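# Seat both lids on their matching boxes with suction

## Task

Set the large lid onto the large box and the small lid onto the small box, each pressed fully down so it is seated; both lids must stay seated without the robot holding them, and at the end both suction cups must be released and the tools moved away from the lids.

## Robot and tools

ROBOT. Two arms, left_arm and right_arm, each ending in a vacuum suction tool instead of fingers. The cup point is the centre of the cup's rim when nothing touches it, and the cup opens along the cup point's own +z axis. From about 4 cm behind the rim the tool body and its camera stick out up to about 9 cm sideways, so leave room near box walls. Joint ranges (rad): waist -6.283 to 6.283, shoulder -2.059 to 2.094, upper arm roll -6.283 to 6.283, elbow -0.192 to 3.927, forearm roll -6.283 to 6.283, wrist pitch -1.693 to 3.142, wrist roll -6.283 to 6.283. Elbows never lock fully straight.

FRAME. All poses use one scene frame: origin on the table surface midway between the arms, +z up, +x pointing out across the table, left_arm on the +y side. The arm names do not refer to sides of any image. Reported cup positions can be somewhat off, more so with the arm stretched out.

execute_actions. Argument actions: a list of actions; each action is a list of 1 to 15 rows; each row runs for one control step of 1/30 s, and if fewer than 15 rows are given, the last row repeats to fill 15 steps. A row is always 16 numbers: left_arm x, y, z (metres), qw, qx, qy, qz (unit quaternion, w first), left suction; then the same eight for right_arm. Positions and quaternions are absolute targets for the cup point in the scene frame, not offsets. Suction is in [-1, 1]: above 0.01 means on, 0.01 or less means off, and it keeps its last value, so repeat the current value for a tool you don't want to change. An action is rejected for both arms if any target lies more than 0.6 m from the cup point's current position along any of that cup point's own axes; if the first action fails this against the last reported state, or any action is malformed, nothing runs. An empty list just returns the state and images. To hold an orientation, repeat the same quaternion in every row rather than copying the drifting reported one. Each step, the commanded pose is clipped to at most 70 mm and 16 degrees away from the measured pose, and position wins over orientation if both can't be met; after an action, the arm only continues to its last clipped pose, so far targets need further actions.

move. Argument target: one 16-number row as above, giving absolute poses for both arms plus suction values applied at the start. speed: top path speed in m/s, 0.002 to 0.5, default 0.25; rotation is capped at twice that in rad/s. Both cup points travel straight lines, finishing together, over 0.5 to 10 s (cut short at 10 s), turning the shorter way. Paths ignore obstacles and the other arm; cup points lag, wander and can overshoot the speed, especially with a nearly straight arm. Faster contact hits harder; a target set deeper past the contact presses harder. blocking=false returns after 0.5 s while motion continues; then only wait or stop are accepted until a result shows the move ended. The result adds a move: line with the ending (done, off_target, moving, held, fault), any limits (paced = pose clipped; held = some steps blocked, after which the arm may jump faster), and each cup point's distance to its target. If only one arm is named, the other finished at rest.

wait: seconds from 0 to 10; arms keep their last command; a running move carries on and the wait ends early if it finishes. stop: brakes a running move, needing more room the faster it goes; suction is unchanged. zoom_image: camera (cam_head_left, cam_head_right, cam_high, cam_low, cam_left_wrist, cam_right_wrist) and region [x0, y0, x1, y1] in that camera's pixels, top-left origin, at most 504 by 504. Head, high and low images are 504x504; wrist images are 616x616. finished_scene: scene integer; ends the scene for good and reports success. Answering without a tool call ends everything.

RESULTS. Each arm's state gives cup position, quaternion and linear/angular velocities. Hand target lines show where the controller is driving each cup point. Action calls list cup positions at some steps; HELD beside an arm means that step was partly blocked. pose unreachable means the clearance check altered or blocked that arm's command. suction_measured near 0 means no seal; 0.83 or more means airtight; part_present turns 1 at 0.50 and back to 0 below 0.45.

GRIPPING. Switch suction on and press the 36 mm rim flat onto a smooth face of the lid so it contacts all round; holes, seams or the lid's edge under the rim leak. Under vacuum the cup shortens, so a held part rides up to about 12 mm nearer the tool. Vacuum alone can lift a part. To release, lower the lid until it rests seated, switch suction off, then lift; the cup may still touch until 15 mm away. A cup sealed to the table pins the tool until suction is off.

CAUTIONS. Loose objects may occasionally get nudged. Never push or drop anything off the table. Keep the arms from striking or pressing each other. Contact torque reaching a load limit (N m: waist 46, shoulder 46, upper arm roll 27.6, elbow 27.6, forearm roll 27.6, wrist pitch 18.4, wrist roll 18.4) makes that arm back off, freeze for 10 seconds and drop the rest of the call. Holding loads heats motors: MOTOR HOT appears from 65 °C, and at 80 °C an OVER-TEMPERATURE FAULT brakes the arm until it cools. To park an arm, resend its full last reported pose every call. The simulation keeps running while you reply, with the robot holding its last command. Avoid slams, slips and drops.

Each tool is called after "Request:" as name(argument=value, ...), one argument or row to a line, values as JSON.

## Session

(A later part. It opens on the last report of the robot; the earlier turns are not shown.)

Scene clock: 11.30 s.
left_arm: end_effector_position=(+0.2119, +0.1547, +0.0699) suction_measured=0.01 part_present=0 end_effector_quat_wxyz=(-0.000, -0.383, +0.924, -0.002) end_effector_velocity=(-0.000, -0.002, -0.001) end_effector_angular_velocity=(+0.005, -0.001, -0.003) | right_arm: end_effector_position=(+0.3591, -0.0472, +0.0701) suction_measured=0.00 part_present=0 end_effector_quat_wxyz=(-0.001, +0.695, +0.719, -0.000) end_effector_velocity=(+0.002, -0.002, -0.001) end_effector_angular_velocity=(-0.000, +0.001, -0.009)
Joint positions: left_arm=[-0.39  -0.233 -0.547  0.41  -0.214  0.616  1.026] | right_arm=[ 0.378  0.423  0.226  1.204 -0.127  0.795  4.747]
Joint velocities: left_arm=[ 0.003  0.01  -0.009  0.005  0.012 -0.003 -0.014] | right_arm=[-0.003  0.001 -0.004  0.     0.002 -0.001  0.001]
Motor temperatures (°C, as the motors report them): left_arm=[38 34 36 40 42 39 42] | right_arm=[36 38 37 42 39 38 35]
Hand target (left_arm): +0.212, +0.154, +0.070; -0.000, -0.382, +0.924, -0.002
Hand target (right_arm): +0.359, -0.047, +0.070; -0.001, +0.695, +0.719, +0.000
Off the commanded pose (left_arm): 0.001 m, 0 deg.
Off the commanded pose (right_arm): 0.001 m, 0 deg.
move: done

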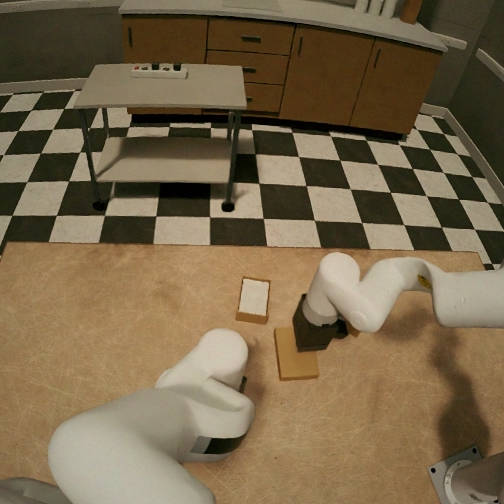

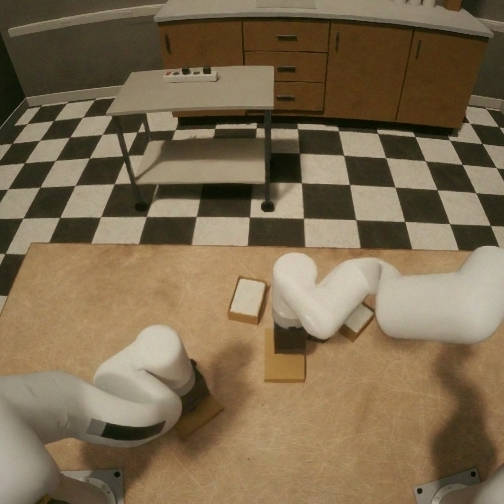

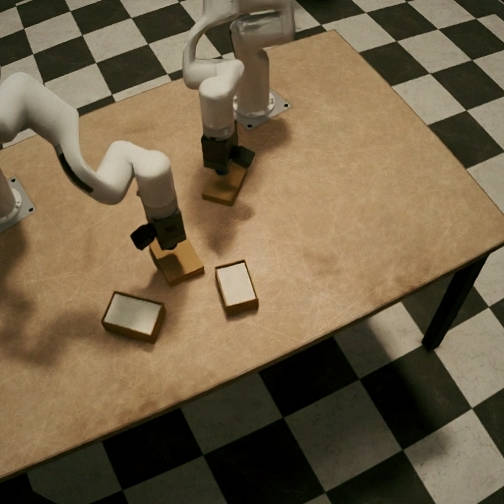

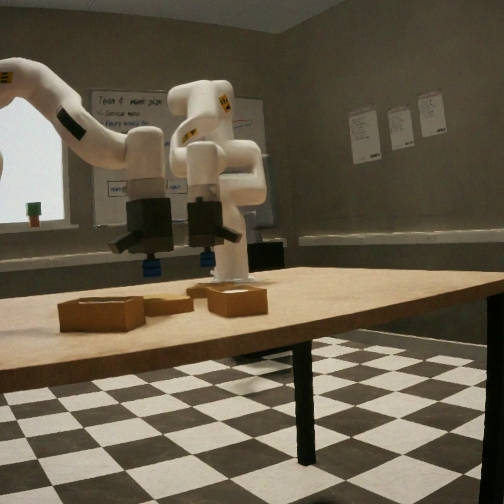

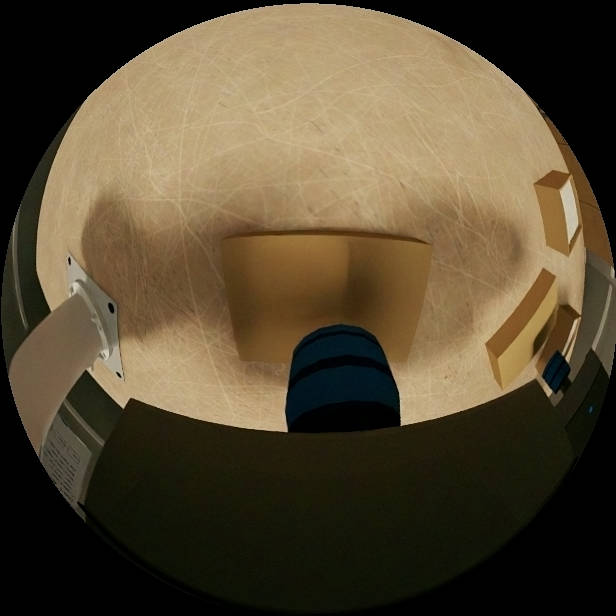

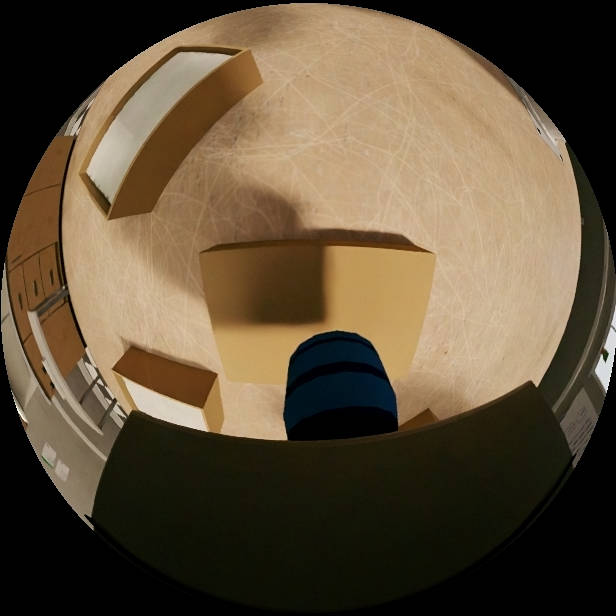

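Request:
move(
  target=[0.215,0.158,0.021,0,-0.3827,0.9239,0,1, 0.363,-0.049,0.023,0,0.6884,0.7254,0,1],
  speed=0.09,
)

Scene clock: 12.57 s.
left_arm: end_effector_position=(+0.2150, +0.1576, +0.0213) suction_measured=0.94 part_present=1 end_effector_quat_wxyz=(-0.000, -0.382, +0.924, -0.001) end_effector_velocity=(+0.001, +0.001, -0.002) end_effector_angular_velocity=(+0.005, -0.001, +0.003) | right_arm: end_effector_position=(+0.3631, -0.0490, +0.0233) suction_measured=0.93 part_present=1 end_effector_quat_wxyz=(+0.000, +0.688, +0.725, +0.000) end_effector_velocity=(-0.001, -0.001, -0.002) end_effector_angular_velocity=(-0.002, +0.003, -0.002)
Joint positions: left_arm=[-0.335 -0.034 -0.57   0.386 -0.05   0.415  0.917] | right_arm=[ 0.384  0.519  0.208  1.196 -0.162  0.692  4.746]
Joint velocities: left_arm=[ 0.003  0.008  0.001  0.002  0.022 -0.004 -0.018] | right_arm=[-0.     0.003 -0.001 -0.002  0.002 -0.002  0.   ]
Motor temperatures (°C, as the motors report them): left_arm=[38 34 36 40 42 39 42] | right_arm=[36 38 37 42 39 38 35]
Hand target (left_arm): +0.215, +0.158, +0.021; -0.000, -0.383, +0.924, -0.001
Hand target (right_arm): +0.363, -0.049, +0.023; +0.000, +0.688, +0.725, -0.000
Off the commanded pose (left_arm): 0.001 m, 0 deg.
Off the commanded pose (right_arm): 0.000 m, 0 deg.
move: done

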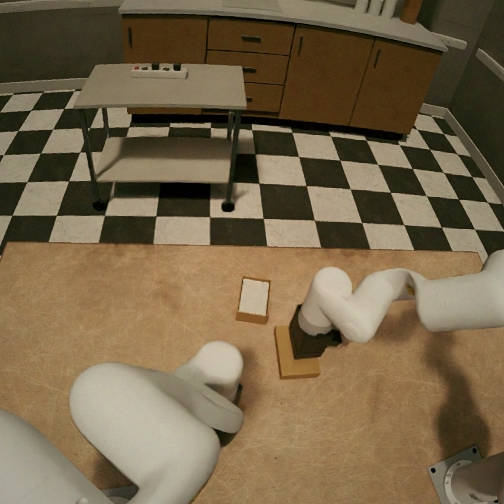

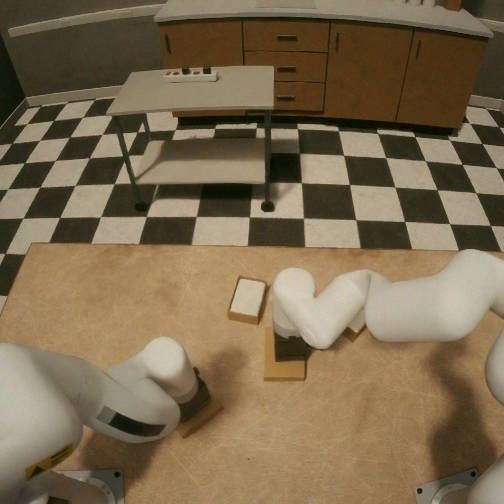

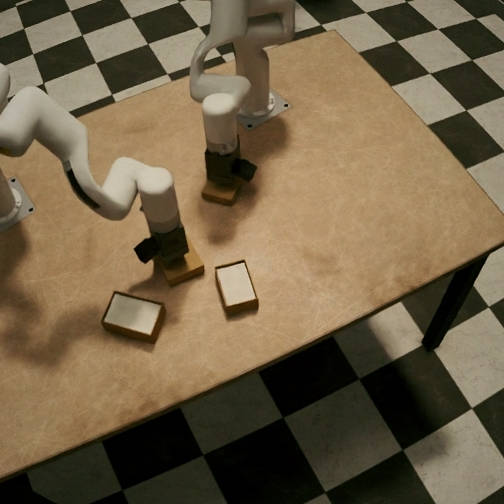

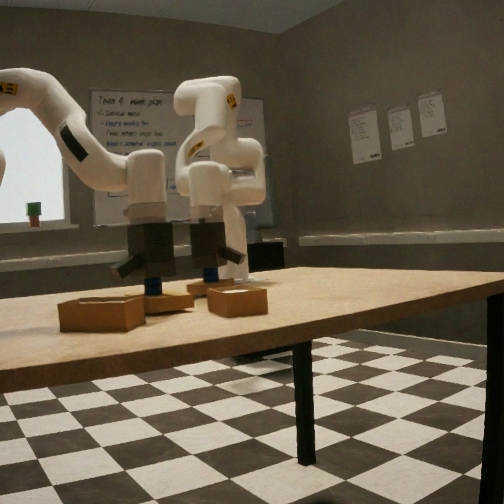

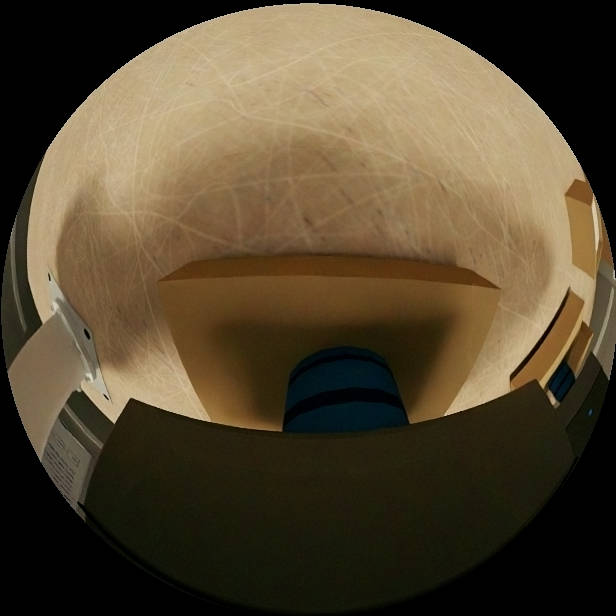

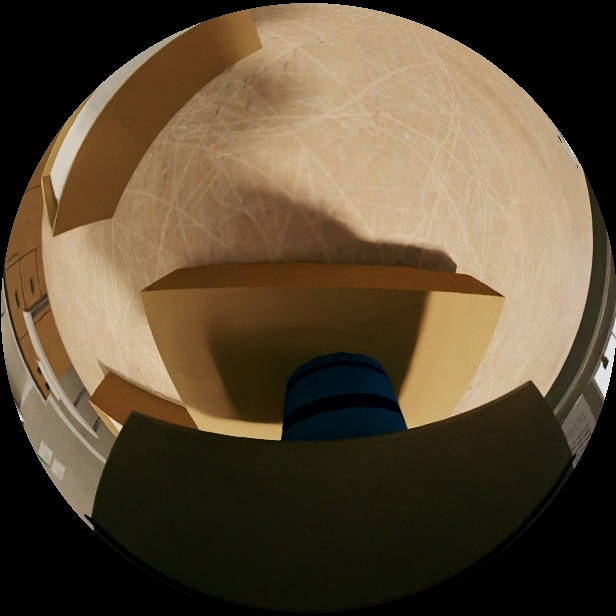

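Request:
move(
  target=[0.25,0.17,0.085,0,-0.4617,0.887,0,1, 0.363,-0.055,0.09,0,0.6884,0.7254,0,1],
  speed=0.25,
)

Request:
move(
  target=[0.521,0.048,0.085,0,-0.6428,0.766,0,1, 0.476,-0.185,0.088,0,0.3584,0.9336,0,1],
  speed=0.33,
)

Request:
wait(
  seconds=0,
)

Scene clock: 14.07 s.
left_arm: end_effector_position=(+0.2498, +0.1703, +0.0846) suction_measured=1.00 part_present=1 end_effector_quat_wxyz=(+0.000, -0.462, +0.887, +0.001) end_effector_velocity=(+0.002, +0.000, +0.003) end_effector_angular_velocity=(-0.001, -0.002, +0.003) | right_arm: end_effector_position=(+0.3627, -0.0550, +0.0895) suction_measured=0.98 part_present=1 end_effector_quat_wxyz=(-0.000, +0.688, +0.725, -0.000) end_effector_velocity=(+0.001, +0.001, +0.004) end_effector_angular_velocity=(+0.004, -0.005, +0.000)
Joint positions: left_arm=[-0.304 -0.196 -0.515  0.494 -0.152  0.672  0.91 ] | right_arm=[ 0.36   0.382  0.23   1.206 -0.114  0.837  4.706]
Joint velocities: left_arm=[ 0.001 -0.005  0.002  0.005 -0.001  0.007 -0.   ] | right_arm=[-0.    -0.005  0.001  0.004  0.001  0.002 -0.001]
Motor temperatures (°C, as the motors report them): left_arm=[38 34 36 40 42 39 42] | right_arm=[36 39 37 42 39 38 35]
Hand target (left_arm): +0.250, +0.170, +0.085; +0.001, -0.462, +0.887, +0.001
Hand target (right_arm): +0.363, -0.055, +0.090; -0.000, +0.688, +0.725, +0.000
Off the commanded pose (left_arm): 0.001 m, 0 deg.
Off the commanded pose (right_arm): 0.001 m, 0 deg.
move: done

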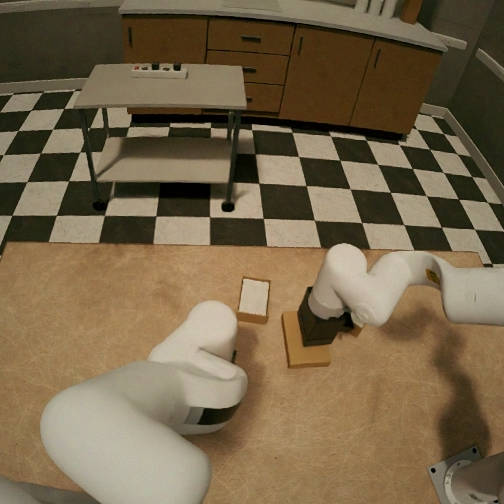

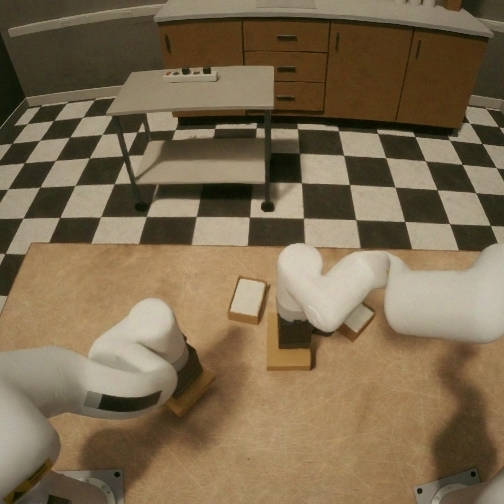

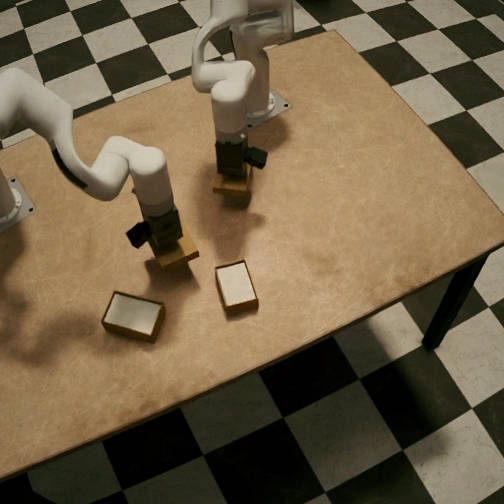

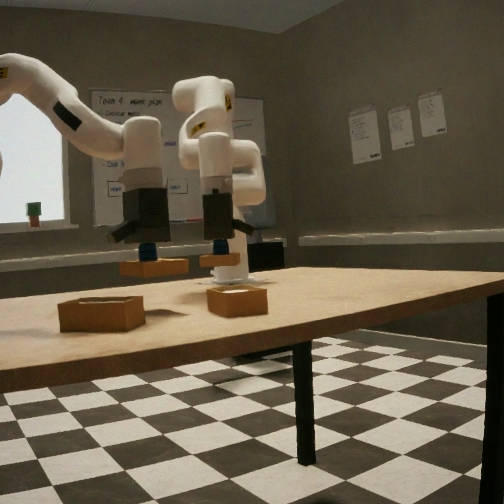

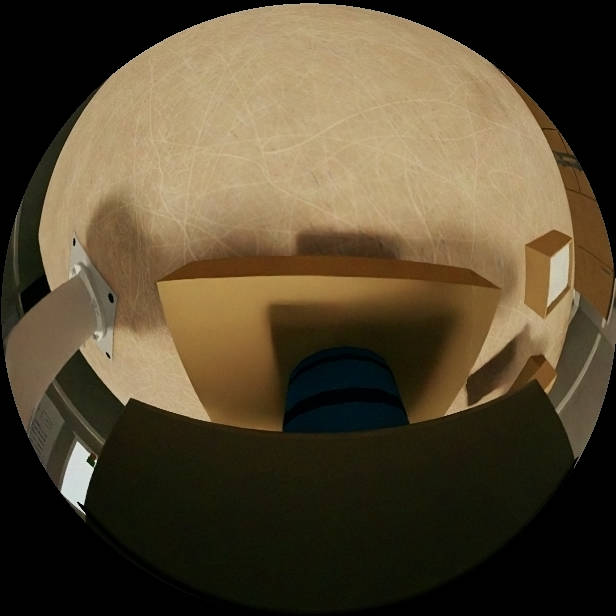

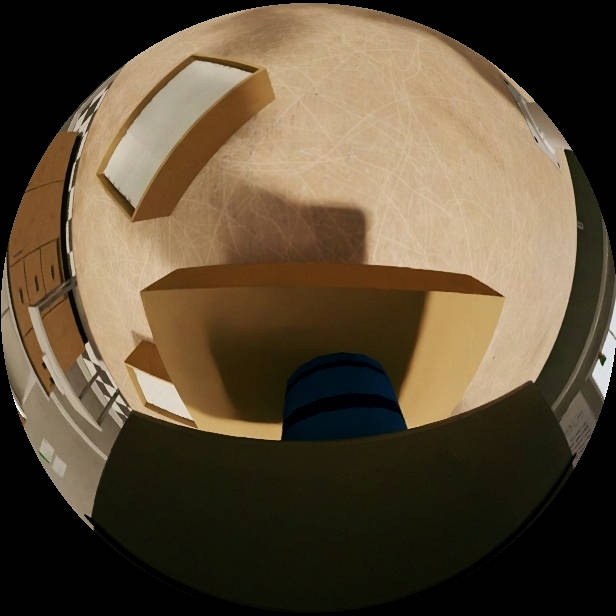

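Scene clock: 15.93 s.
left_arm: end_effector_position=(+0.5205, +0.0470, +0.0862) suction_measured=1.00 part_present=1 end_effector_quat_wxyz=(-0.001, -0.644, +0.765, -0.002) end_effector_velocity=(+0.002, -0.000, -0.001) end_effector_angular_velocity=(+0.007, +0.011, +0.001) | right_arm: end_effector_position=(+0.4753, -0.1851, +0.0880) suction_measured=0.98 part_present=1 end_effector_quat_wxyz=(-0.000, +0.358, +0.934, +0.000) end_effector_velocity=(+0.001, -0.002, +0.001) end_effector_angular_velocity=(-0.001, +0.000, +0.000)
Joint positions: left_arm=[-0.447  0.765 -0.396  1.77   0.307  1.063  0.271] | right_arm=[ 0.027  0.448  0.259  1.297 -0.146  0.867  3.626]
Joint velocities: left_arm=[-0.008  0.018  0.003  0.032 -0.     0.026  0.002] | right_arm=[-0.002 -0.    -0.001  0.002 -0.     0.002 -0.003]
Motor temperatures (°C, as the motors report them): left_arm=[38 34 36 40 42 39 42] | right_arm=[36 39 37 42 39 38 35]
Hand target (left_arm): +0.521, +0.047, +0.086; -0.001, -0.644, +0.765, -0.001
Hand target (right_arm): +0.475, -0.185, +0.088; -0.000, +0.358, +0.934, +0.000
Off the commanded pose (left_arm): 0.002 m, 0 deg.
Off the commanded pose (right_arm): 0.001 m, 0 deg.
move: done

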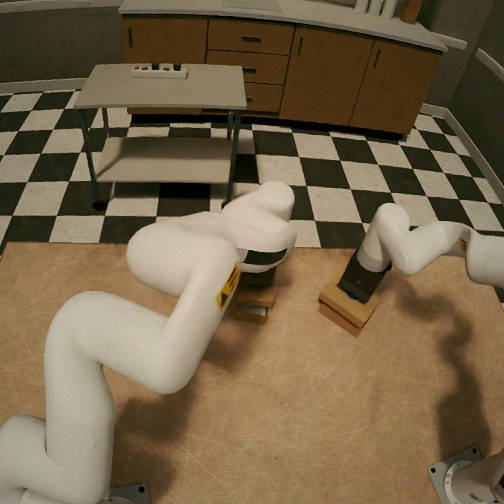

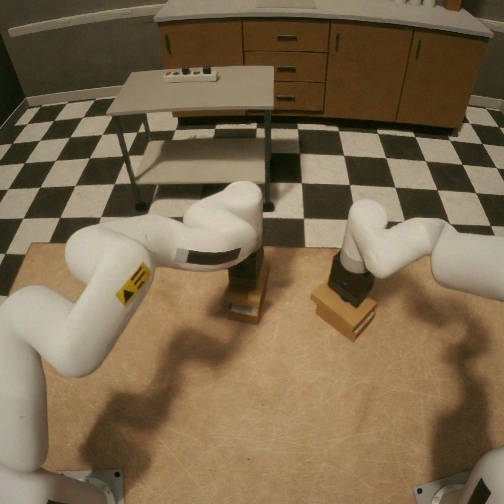

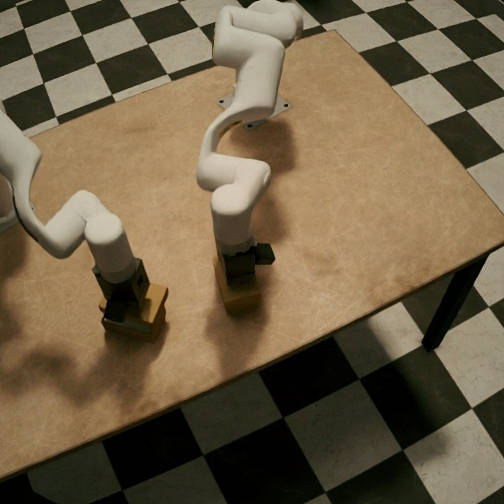

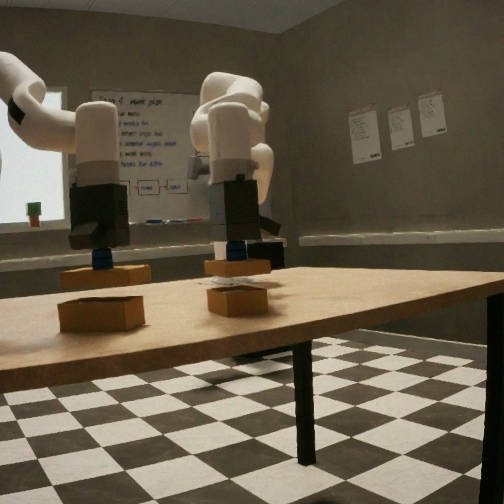

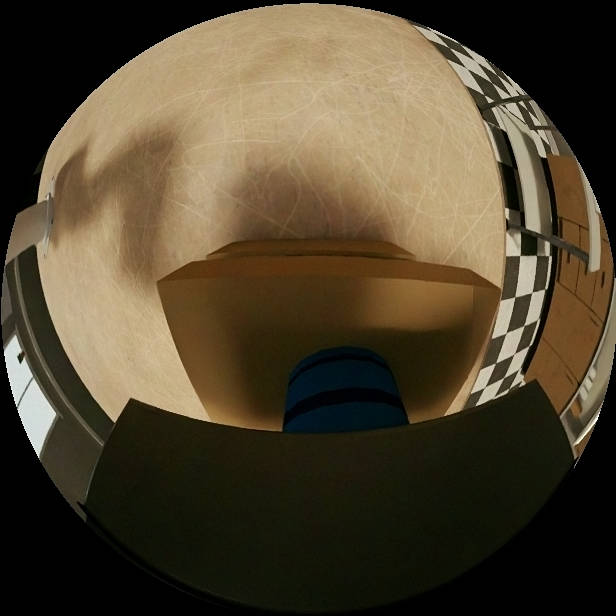

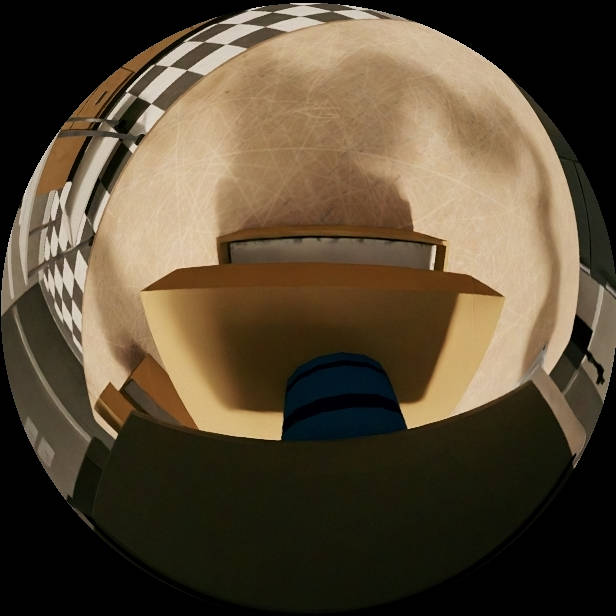

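Scene clock: 15.93 s.
left_arm: end_effector_position=(+0.5205, +0.0470, +0.0862) suction_measured=1.00 part_present=1 end_effector_quat_wxyz=(-0.001, -0.644, +0.765, -0.002) end_effector_velocity=(+0.002, -0.000, -0.001) end_effector_angular_velocity=(+0.007, +0.011, +0.001) | right_arm: end_effector_position=(+0.4753, -0.1851, +0.0880) suction_measured=0.98 part_present=1 end_effector_quat_wxyz=(-0.000, +0.358, +0.934, +0.000) end_effector_velocity=(+0.001, -0.002, +0.001) end_effector_angular_velocity=(-0.001, +0.000, +0.000)
Joint positions: left_arm=[-0.447  0.765 -0.396  1.77   0.307  1.063  0.271] | right_arm=[ 0.027  0.448  0.259  1.297 -0.146  0.867  3.626]
Joint velocities: left_arm=[-0.008  0.018  0.003  0.032 -0.     0.026  0.002] | right_arm=[-0.002 -0.    -0.001  0.002 -0.     0.002 -0.003]
Motor temperatures (°C, as the motors report them): left_arm=[38 34 36 40 42 39 42] | right_arm=[36 39 37 42 39 38 35]
Hand target (left_arm): +0.521, +0.047, +0.086; -0.001, -0.644, +0.765, -0.001
Hand target (right_arm): +0.475, -0.185, +0.088; -0.000, +0.358, +0.934, +0.000
Off the commanded pose (left_arm): 0.002 m, 0 deg.
Off the commanded pose (right_arm): 0.001 m, 0 deg.

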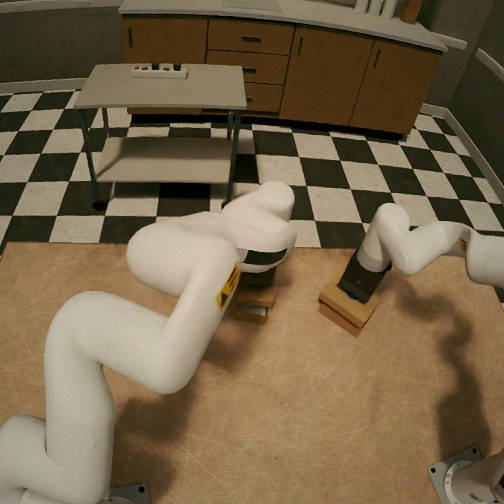

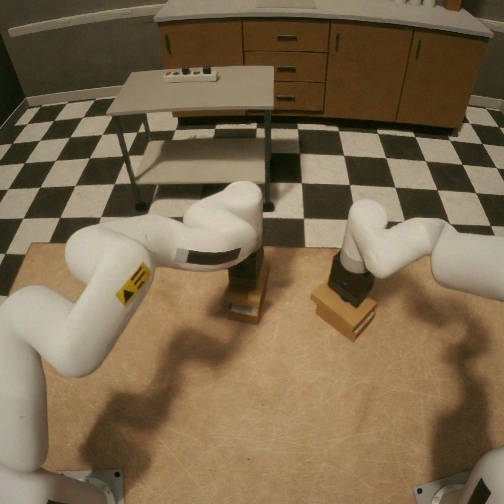

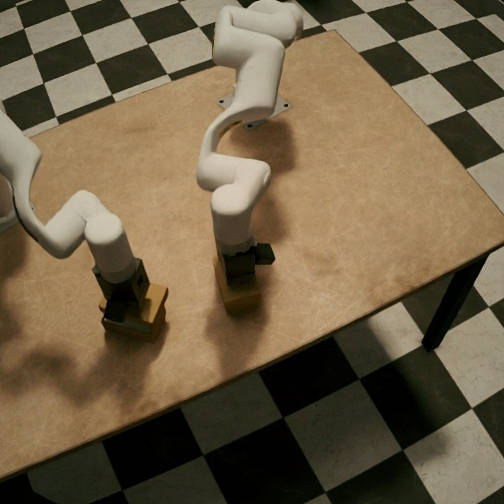

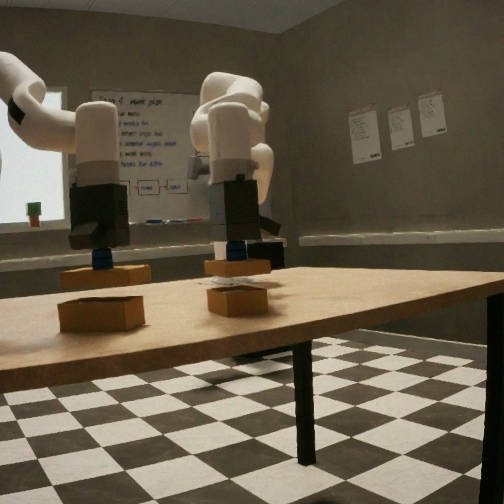

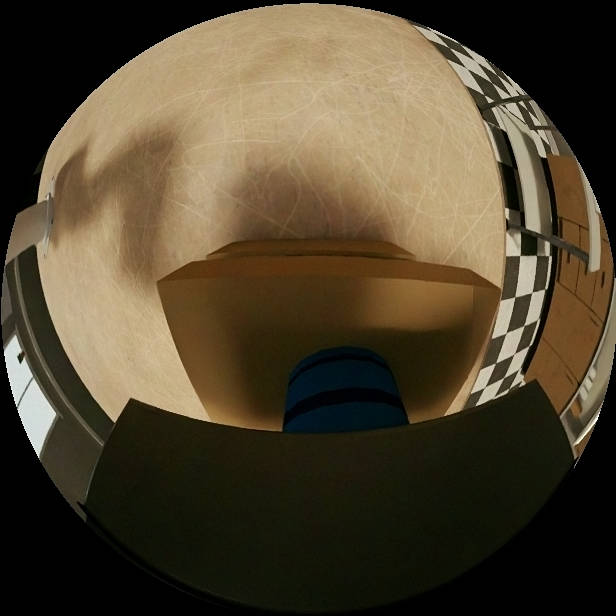

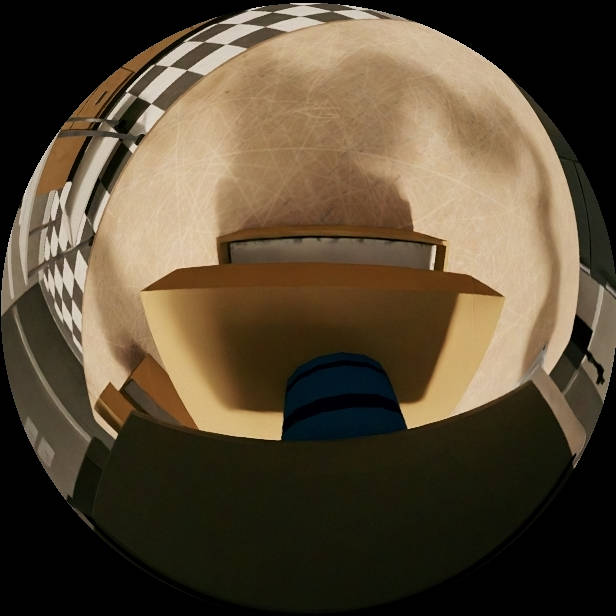

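Request:
execute_actions(
  actions=[],
)

Scene clock: 16.97 s.
left_arm: end_effector_position=(+0.5206, +0.0468, +0.0860) suction_measured=1.00 part_present=1 end_effector_quat_wxyz=(-0.001, -0.644, +0.765, -0.001) end_effector_velocity=(+0.000, +0.000, +0.000) end_effector_angular_velocity=(+0.000, -0.000, +0.000) | right_arm: end_effector_position=(+0.4754, -0.1853, +0.0880) suction_measured=0.98 part_present=1 end_effector_quat_wxyz=(-0.000, +0.358, +0.934, +0.000) end_effector_velocity=(+0.001, -0.000, +0.001) end_effector_angular_velocity=(+0.001, -0.001, -0.002)
Joint positions: left_arm=[-0.447  0.767 -0.396  1.773  0.307  1.066  0.271] | right_arm=[ 0.026  0.448  0.259  1.297 -0.146  0.867  3.626]
Joint velocities: left_arm=[ 0. -0.  0. -0. -0. -0. -0.] | right_arm=[-0.    -0.001 -0.001 -0.     0.001 -0.001  0.   ]
Motor temperatures (°C, as the motors report them): left_arm=[38 34 36 40 42 39 42] | right_arm=[36 39 37 42 39 38 35]
Hand target (left_arm): +0.521, +0.047, +0.086; -0.001, -0.644, +0.765, -0.001
Hand target (right_arm): +0.475, -0.185, +0.088; -0.000, +0.358, +0.934, +0.000
Off the commanded pose (left_arm): 0.002 m, 0 deg.
Off the commanded pose (right_arm): 0.001 m, 0 deg.

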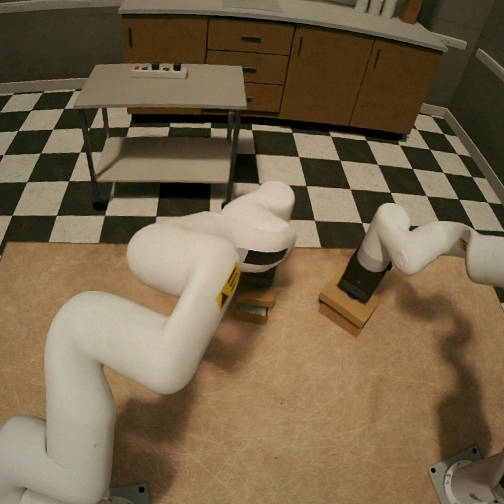

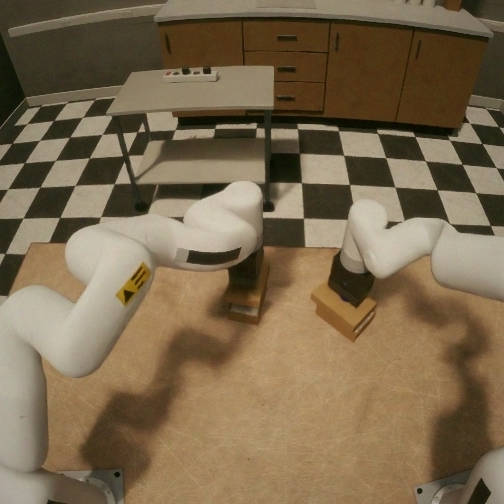

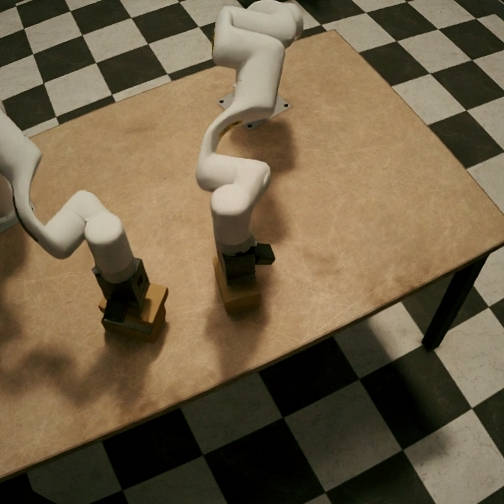

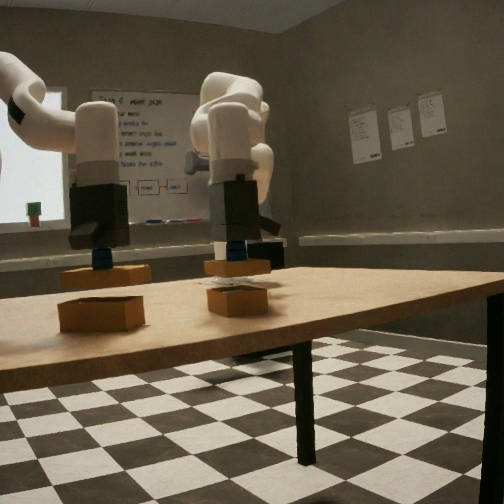

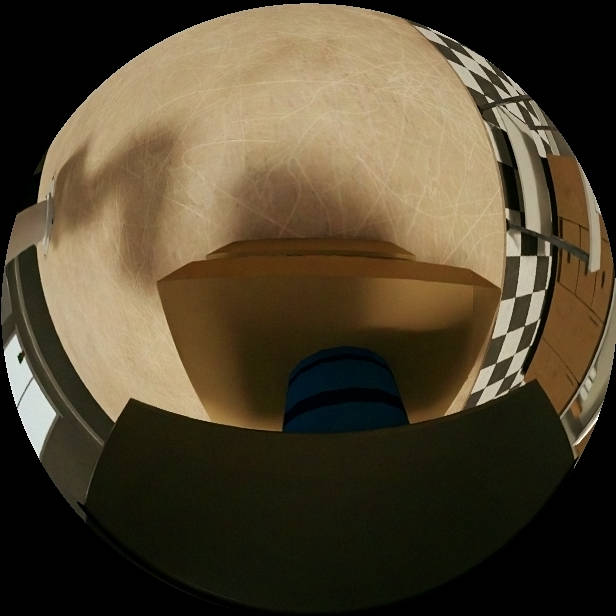

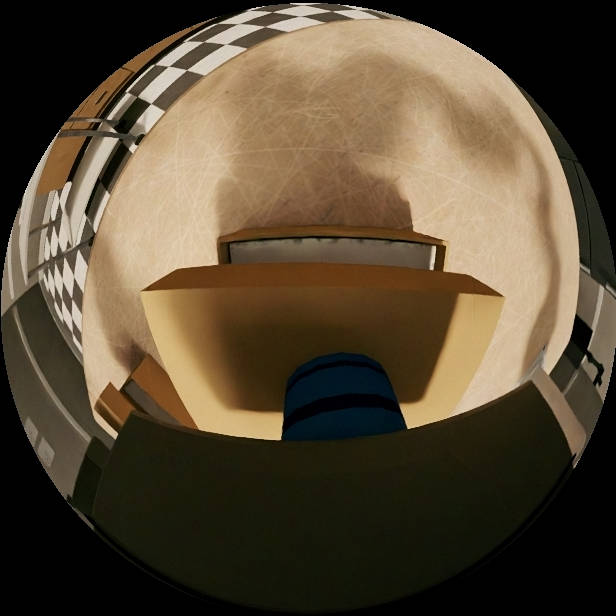

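Request:
move(
  target=[0.5097,0.0426,0.066,0,-0.6528,0.7576,0,1,0.4759,-0.1952,0.072,0,0.3502,0.9367,0,1],
  speed=0.06,
)

Request:
zoom_image(
  camera="cam_left_wrist",
  region=[150,220,270,300],
)

Request:
zoom_image(
  camera="cam_left_wrist",
  region=[390,220,510,300],
)

Request:
zoom_image(
  camera="cam_right_wrist",
  region=[140,220,260,300],
)

Request:
zoom_image(
  camera="cam_right_wrist",
  region=[390,220,510,300],
)

Request:
zoom_image(
  camera="cam_low",
  region=[40,230,300,350],
)

Scene clock: 18.37 s.
left_arm: end_effector_position=(+0.5099, +0.0426, +0.0663) suction_measured=1.00 part_present=1 end_effector_quat_wxyz=(-0.000, -0.653, +0.758, -0.000) end_effector_velocity=(+0.001, +0.000, -0.000) end_effector_angular_velocity=(-0.001, -0.004, +0.005) | right_arm: end_effector_position=(+0.4759, -0.1950, +0.0722) suction_measured=0.98 part_present=1 end_effector_quat_wxyz=(+0.000, +0.350, +0.937, +0.000) end_effector_velocity=(+0.000, +0.001, -0.001) end_effector_angular_velocity=(+0.003, -0.002, +0.003)
Joint positions: left_arm=[-0.458  0.767 -0.387  1.715  0.315  1.009  0.223] | right_arm=[ 0.012  0.463  0.254  1.269 -0.154  0.825  3.598]
Joint velocities: left_arm=[ 0.    -0.002  0.001 -0.004  0.001 -0.007 -0.005] | right_arm=[-0.     0.001  0.001 -0.002  0.    -0.006 -0.002]
Motor temperatures (°C, as the motors report them): left_arm=[38 35 36 40 42 39 42] | right_arm=[36 39 37 42 39 38 35]
Hand target (left_arm): +0.510, +0.043, +0.066; -0.000, -0.653, +0.758, -0.000
Hand target (right_arm): +0.476, -0.195, +0.072; +0.000, +0.350, +0.937, -0.000
Off the commanded pose (left_arm): 0.000 m, 0 deg.
Off the commanded pose (right_arm): 0.000 m, 0 deg.
move: done

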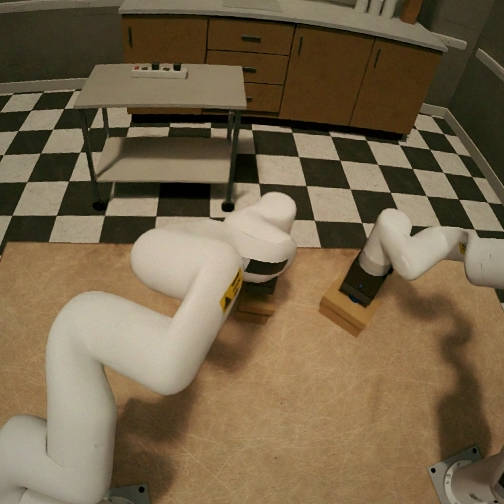

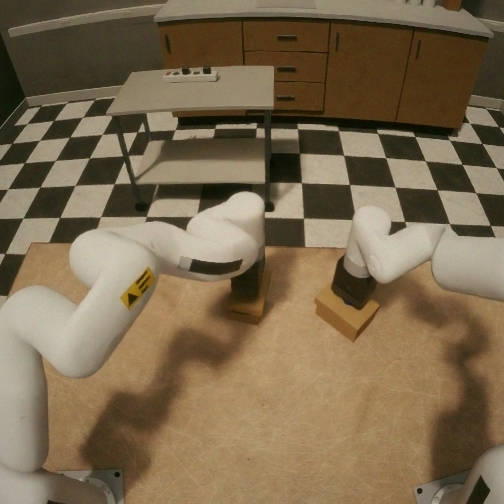

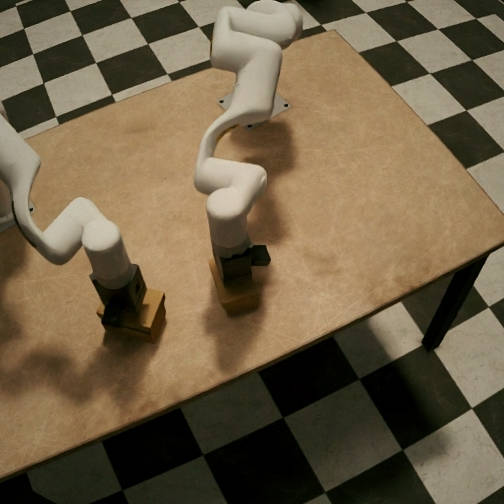

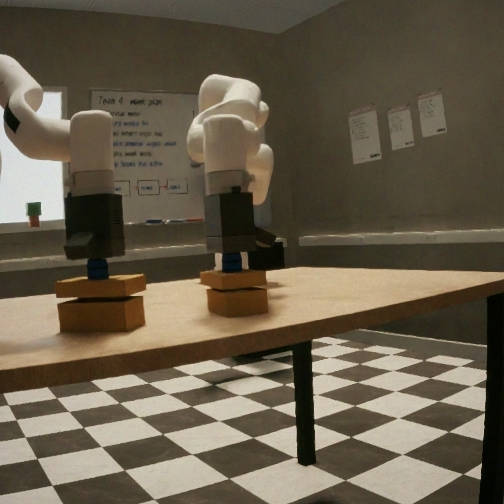

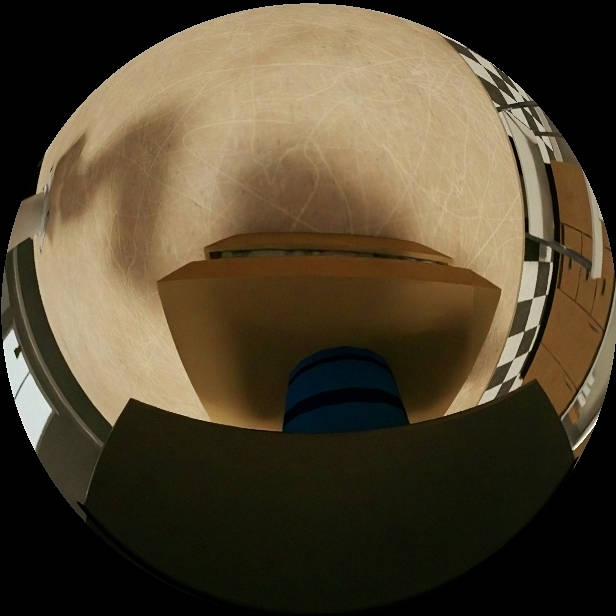

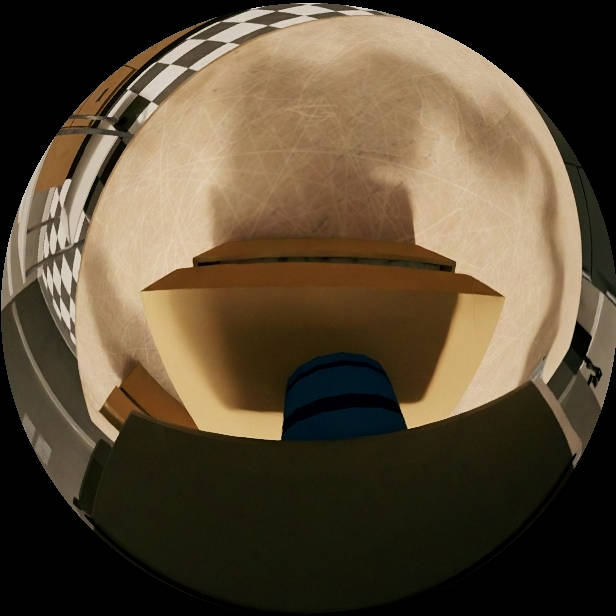

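Region (150, 220, 270, 300) of cam_left_wrist's 616x616 image, scaled by 4.200, with more detail than that image has.

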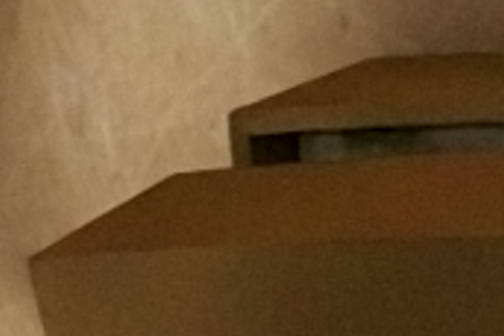

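Region (390, 220, 510, 300) of cam_left_wrist's 616x616 image, scaled by 4.200, with more detail than that image has.

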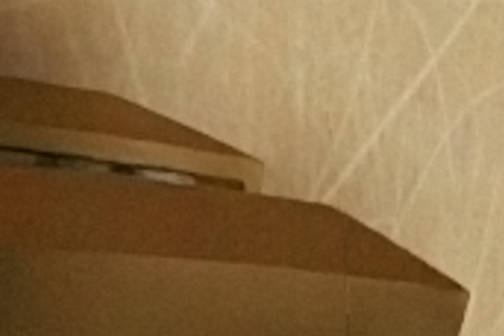

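Region (140, 220, 260, 300) of cam_right_wrist's 616x616 image, scaled by 4.200, with more detail than that image has.

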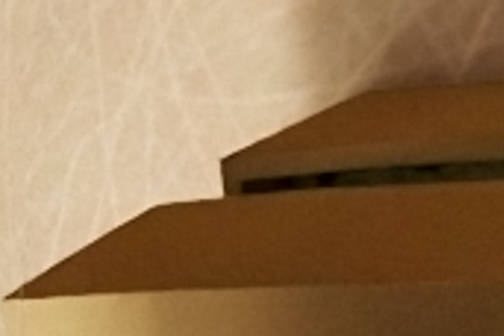

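Region (390, 220, 510, 300) of cam_right_wrist's 616x616 image, scaled by 4.200, with more detail than that image has.

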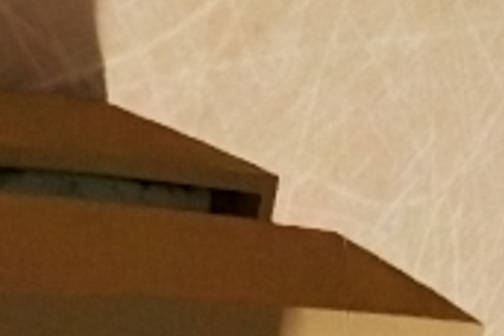

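Region (40, 230, 300, 350) of cam_low's 504x504 image, scaled by 1.938, with more detail than that image has; it fills the top 233 rows of this view, and the rest is white.

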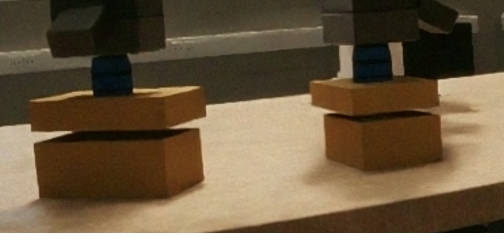

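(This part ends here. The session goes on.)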